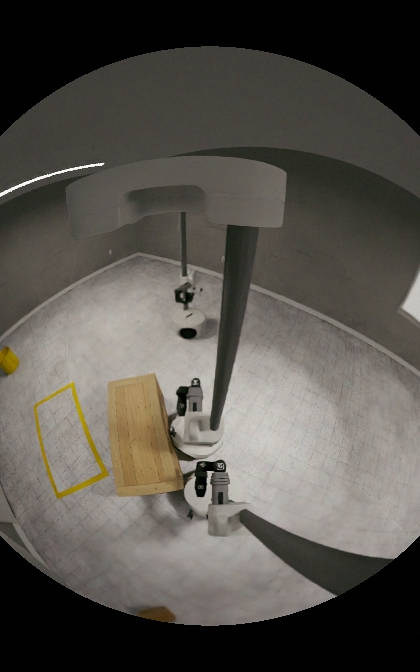

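Call:
execute_actions:
  actions:
    - {"r2":{"base":{"strafe_m":-0.1}},"r3":{"base":{"strafe_m":-0.104}}}
  cameras: []

Call:
execute_actions:
  actions:
    - {"r2":{"base":{"rotate_rad":-0.1}},"r3":{"base":{"rotate_rad":-0.04}}}
  cameras: []

Call:
execute_actions:
  actions:
    - {"r2":{"base":{"strafe_m":0.25}},"r3":{"base":{"strafe_m":0.24}}}
  cameras: ["r2_head_left_camera"]

Scene clock: 348.53 s.
r1.base_odometry: x=-2.145 y=+2.494 heading=-1.952 (m, m, rad; r1's odometry frame)
r1.turned_by_wheels: +0.000 (rad since the last result)
r1.turned_by_imu: -0.002 (rad since the last result)
r1.base_tilt: forward=-0.1 right=+0.6 (deg)
r1.lidar_m: 0.98 0.95 1.17 4.18 1.89 1.50 1.47 1.57 2.35 3.09 2.82 2.82
r1.base_status: not commanded
r1.joint_positions: lift_m=+0.360 arm_m=-0.001 wrist_yaw_rad=+3.230 wrist_pitch_rad=+0.011 wrist_roll_rad=-0.002 gripper_m=+0.057
r1.joint_status: not commanded
r1.motor_effort: lift_m=+19(19) arm_m=-2(2) wrist_yaw_rad=+0(1) wrist_pitch_rad=-9(10) wrist_roll_rad=+0(0) gripper_m=+0(1) wheel_0=+0(0) wheel_1=+0(0) wheel_2=+0(0) (%)
r1.hand_pose: x=-0.1255 y=+0.0615 z=+0.5349 quat_wxyz=(-0.044, -0.006, -0.001, +0.999) (m; r1's base frame)
r1.wrist_depth_mm: - - 137 1618 1499 1499 1430 / - - 135 1537 1499 1499 1397 / - - 135 1537 1537 1499 1430 / - 118 136 1576 1499 1499 1397 / 186 1708 1661 1576 1499 1464 1430 / 204 1708 195 1576 214 1464 1397 / 204 1255 1336 147 1255 1336 1366
r2.base_odometry: x=+2.027 y=+0.121 heading=-2.481 (m, m, rad; r2's odometry frame)
r2.turned_by_wheels: +0.000 (rad since the last result)
r2.turned_by_imu: +0.000 (rad since the last result)
r2.base_tilt: forward=-0.3 right=+0.3 (deg)
r2.lidar_m: 0.26 0.27 0.32 0.27 2.07 2.00 2.16 3.15 4.27 3.63 2.79 2.72
r2.base_status: done
r2.joint_positions: lift_m=+0.360 arm_m=+0.003 wrist_yaw_rad=+3.115 wrist_pitch_rad=+0.014 wrist_roll_rad=-0.014 gripper_m=+0.057
r2.joint_status: not commanded
r2.motor_effort: lift_m=+19(19) arm_m=-8(8) wrist_yaw_rad=+0(1) wrist_pitch_rad=-9(9) wrist_roll_rad=+1(2) gripper_m=-1(1) wheel_0=+1(11) wheel_1=-3(10) wheel_2=+0(1) (%)
r2.hand_pose: x=-0.1122 y=+0.0949 z=+0.5340 quat_wxyz=(+0.013, -0.007, -0.007, +1.000) (m; r2's base frame)
r2.wrist_depth_mm: - 139 260 - - 1863 1661 / - 116 144 - - 1921 1661 / - 122 157 - - 1921 1661 / 141 140 253 - - 1921 1661 / - - - - - 1863 1708 / 1499 1808 193 1983 190 1808 1661 / 1118 1229 1336 118 1366 1229 1281
r3.base_odometry: x=-1.293 y=+0.141 heading=-0.939 (m, m, rad; r3's odometry frame)
r3.turned_by_wheels: +0.000 (rad since the last result)
r3.turned_by_imu: -0.002 (rad since the last result)
r3.base_tilt: forward=-1.0 right=+0.5 (deg)
r3.lidar_m: 1.12 1.16 0.35 0.28 0.28 0.30 0.27 0.26 4.65 3.12 2.44 2.36
r3.base_status: done
r3.joint_positions: lift_m=+0.360 arm_m=+0.001 wrist_yaw_rad=+3.154 wrist_pitch_rad=+0.001 wrist_roll_rad=-0.006 gripper_m=+0.057
r3.joint_status: not commanded
r3.motor_effort: lift_m=+22(22) arm_m=-7(7) wrist_yaw_rad=-1(1) wrist_pitch_rad=-6(5) wrist_roll_rad=-1(1) gripper_m=-5(4) wheel_0=+0(15) wheel_1=+0(18) wheel_2=+0(4) (%)
r3.hand_pose: x=-0.1174 y=+0.0837 z=+0.5377 quat_wxyz=(-0.006, -0.001, -0.003, +1.000) (m; r3's base frame)
r3.wrist_depth_mm: - 142 - - - - - / - 121 153 - - - 1983 / - 119 152 - - - 1983 / 125 138 193 - - - - / 214 384 449 - - - 1983 / 1921 1863 213 - - - 1921 / 1366 1229 1397 1499 459 512 530
pictures: none
No camera images: the call's "cameras" was empty. Leave "cameras" out to get every camera's image.

Scene clock: 349.27 s.
r1.base_odometry: x=-2.145 y=+2.494 heading=-1.952 (m, m, rad; r1's odometry frame)
r1.turned_by_wheels: +0.000 (rad since the last result)
r1.turned_by_imu: +0.000 (rad since the last result)
r1.base_tilt: forward=-0.2 right=+0.7 (deg)
r1.lidar_m: 0.97 0.95 1.18 4.20 1.90 1.50 1.47 1.60 2.36 3.10 2.85 2.79
r1.base_status: not commanded
r1.joint_positions: lift_m=+0.360 arm_m=-0.001 wrist_yaw_rad=+3.230 wrist_pitch_rad=+0.011 wrist_roll_rad=-0.002 gripper_m=+0.057
r1.joint_status: not commanded
r1.motor_effort: lift_m=+19(19) arm_m=-2(2) wrist_yaw_rad=+0(0) wrist_pitch_rad=-8(8) wrist_roll_rad=+0(0) gripper_m=+0(4) wheel_0=+1(0) wheel_1=+1(0) wheel_2=+0(0) (%)
r1.hand_pose: x=-0.1255 y=+0.0615 z=+0.5349 quat_wxyz=(-0.044, -0.006, -0.001, +0.999) (m; r1's base frame)
r1.wrist_depth_mm: - - 137 1708 1499 1499 1464 / - - 135 1576 1537 1464 1430 / - - 135 1576 1537 1464 1397 / - 118 136 1537 1537 1464 1430 / 186 1661 1618 1576 1499 1464 1366 / 205 1661 195 1537 213 1499 1366 / 204 1205 1336 148 1308 1366 1430
r2.base_odometry: x=+2.027 y=+0.121 heading=-2.581 (m, m, rad; r2's odometry frame)
r2.turned_by_wheels: -0.099 (rad since the last result)
r2.turned_by_imu: -0.100 (rad since the last result)
r2.base_tilt: forward=-0.2 right=+0.4 (deg)
r2.lidar_m: 0.25 0.28 0.37 0.28 2.12 2.00 2.09 2.86 4.31 3.98 2.86 2.70
r2.base_status: done
r2.joint_positions: lift_m=+0.360 arm_m=+0.003 wrist_yaw_rad=+3.115 wrist_pitch_rad=+0.014 wrist_roll_rad=-0.014 gripper_m=+0.057
r2.joint_status: not commanded
r2.motor_effort: lift_m=+19(19) arm_m=-8(8) wrist_yaw_rad=-1(0) wrist_pitch_rad=-11(9) wrist_roll_rad=+2(1) gripper_m=-2(2) wheel_0=+2(1) wheel_1=+3(9) wheel_2=+2(4) (%)
r2.hand_pose: x=-0.1122 y=+0.0949 z=+0.5340 quat_wxyz=(+0.013, -0.007, -0.007, +1.000) (m; r2's base frame)
r2.wrist_depth_mm: - 139 262 - - 1863 1708 / - 115 144 - - 1921 1756 / - 122 157 - - 1808 1708 / 141 140 254 - - 1863 1708 / - - - - - 1863 1708 / 1499 1808 193 1983 191 1808 1708 / 1118 1205 1336 118 1366 1229 1336
r3.base_odometry: x=-1.293 y=+0.141 heading=-0.979 (m, m, rad; r3's odometry frame)
r3.turned_by_wheels: -0.040 (rad since the last result)
r3.turned_by_imu: -0.040 (rad since the last result)
r3.base_tilt: forward=-1.0 right=+0.5 (deg)
r3.lidar_m: 1.12 1.16 0.37 0.27 0.28 0.33 0.27 0.26 4.64 3.19 2.44 2.38
r3.base_status: done
r3.joint_positions: lift_m=+0.360 arm_m=+0.001 wrist_yaw_rad=+3.154 wrist_pitch_rad=+0.001 wrist_roll_rad=-0.006 gripper_m=+0.057
r3.joint_status: not commanded
r3.motor_effort: lift_m=+22(22) arm_m=-7(7) wrist_yaw_rad=-1(0) wrist_pitch_rad=-5(6) wrist_roll_rad=-2(2) gripper_m=-4(4) wheel_0=+2(6) wheel_1=+1(6) wheel_2=+3(5) (%)
r3.hand_pose: x=-0.1174 y=+0.0837 z=+0.5377 quat_wxyz=(-0.006, -0.001, -0.003, +1.000) (m; r3's base frame)
r3.wrist_depth_mm: - 142 - - - - - / - 121 153 - - - 1983 / - 119 152 - - - 1983 / 125 138 193 - - - - / 213 370 559 - - - 1921 / 1863 683 213 - - - 1921 / 1366 668 1397 1464 455 508 525
pictures: none
No camera images: the call's "cameras" was empty. Leave "cameras" out to get every camera's image.

Scene clock: 351.37 s.
r1.base_odometry: x=-2.145 y=+2.494 heading=-1.952 (m, m, rad; r1's odometry frame)
r1.turned_by_wheels: +0.000 (rad since the last result)
r1.turned_by_imu: -0.001 (rad since the last result)
r1.base_tilt: forward=-0.2 right=+0.5 (deg)
r1.lidar_m: 0.93 0.96 5.18 4.20 1.93 1.50 1.46 1.57 2.34 3.09 2.86 2.80
r1.base_status: not commanded
r1.joint_positions: lift_m=+0.360 arm_m=-0.001 wrist_yaw_rad=+3.230 wrist_pitch_rad=+0.011 wrist_roll_rad=-0.002 gripper_m=+0.057
r1.joint_status: not commanded
r1.motor_effort: lift_m=+19(19) arm_m=-1(2) wrist_yaw_rad=+0(0) wrist_pitch_rad=-8(8) wrist_roll_rad=+0(0) gripper_m=-2(2) wheel_0=+0(0) wheel_1=+0(1) wheel_2=+0(0) (%)
r1.hand_pose: x=-0.1255 y=+0.0615 z=+0.5349 quat_wxyz=(-0.044, -0.006, -0.001, +0.999) (m; r1's base frame)
r1.wrist_depth_mm: - - 137 1618 1499 1464 1430 / - - 135 1576 1537 1464 1397 / - - 135 1576 1499 1499 1430 / - 118 136 1576 1576 1464 1430 / 186 1661 1661 1537 1499 1499 1397 / 204 1756 195 1576 213 1430 1366 / 205 1229 1366 147 1255 1397 1366
r2.base_odometry: x=+2.154 y=-0.076 heading=-2.567 (m, m, rad; r2's odometry frame)
r2.turned_by_wheels: +0.014 (rad since the last result)
r2.turned_by_imu: +0.060 (rad since the last result)
r2.base_tilt: forward=-0.4 right=+0.4 (deg)
r2.lidar_m: 0.25 0.25 0.25 0.26 1.94 1.89 2.01 2.85 4.46 3.89 2.94 2.83
r2.base_status: strafe_m contact_stop (by the wheels' count: +0.234 of +0.250)
r2.joint_positions: lift_m=+0.360 arm_m=+0.003 wrist_yaw_rad=+3.116 wrist_pitch_rad=+0.014 wrist_roll_rad=-0.014 gripper_m=+0.057
r2.joint_status: not commanded
r2.on_its_own: the wheels are slack since a contact_stop
r2.motor_effort: lift_m=+18(19) arm_m=-8(8) wrist_yaw_rad=+0(4) wrist_pitch_rad=-10(9) wrist_roll_rad=+1(1) gripper_m=-3(3) wheel_0=+0(25) wheel_1=+0(40) wheel_2=+0(1) (%)
r2.hand_pose: x=-0.1122 y=+0.0949 z=+0.5341 quat_wxyz=(+0.013, -0.007, -0.007, +1.000) (m; r2's base frame)
r2.wrist_depth_mm: - 139 259 - - 1756 1576 / - 115 144 - - 1808 1618 / - 122 157 - - 1808 1618 / 141 140 254 - - 1756 1618 / - - - - 1921 1808 1618 / 1499 1808 194 1921 190 1756 1618 / 1118 1205 1308 118 1397 1229 1308
r3.base_odometry: x=-1.113 y=+0.263 heading=-0.970 (m, m, rad; r3's odometry frame)
r3.turned_by_wheels: +0.009 (rad since the last result)
r3.turned_by_imu: +0.023 (rad since the last result)
r3.base_tilt: forward=-0.9 right=+0.5 (deg)
r3.lidar_m: 1.09 0.42 0.25 0.25 0.25 0.25 0.27 0.28 4.77 3.28 2.54 2.48
r3.base_status: strafe_m contact_stop (by the wheels' count: +0.218 of +0.240)
r3.joint_positions: lift_m=+0.360 arm_m=+0.001 wrist_yaw_rad=+3.154 wrist_pitch_rad=+0.001 wrist_roll_rad=-0.006 gripper_m=+0.057
r3.joint_status: not commanded
r3.on_its_own: the wheels are slack since a contact_stop
r3.motor_effort: lift_m=+21(22) arm_m=-7(7) wrist_yaw_rad=+0(1) wrist_pitch_rad=-5(6) wrist_roll_rad=-1(1) gripper_m=-3(5) wheel_0=+0(32) wheel_1=+0(36) wheel_2=+0(14) (%)
r3.hand_pose: x=-0.1174 y=+0.0837 z=+0.5377 quat_wxyz=(-0.006, -0.001, -0.003, +1.000) (m; r3's base frame)
r3.wrist_depth_mm: - 142 - - - - - / - 121 154 - - - 1921 / - 120 152 - - - 1921 / 126 138 194 - - - 1921 / 215 375 424 - - - 1863 / 1863 683 213 - - - 1863 / 1397 676 1397 488 449 508 525
pictures: r2_head_left_camera
Images, in order (width x height): r2_head_left_camera 420x672.

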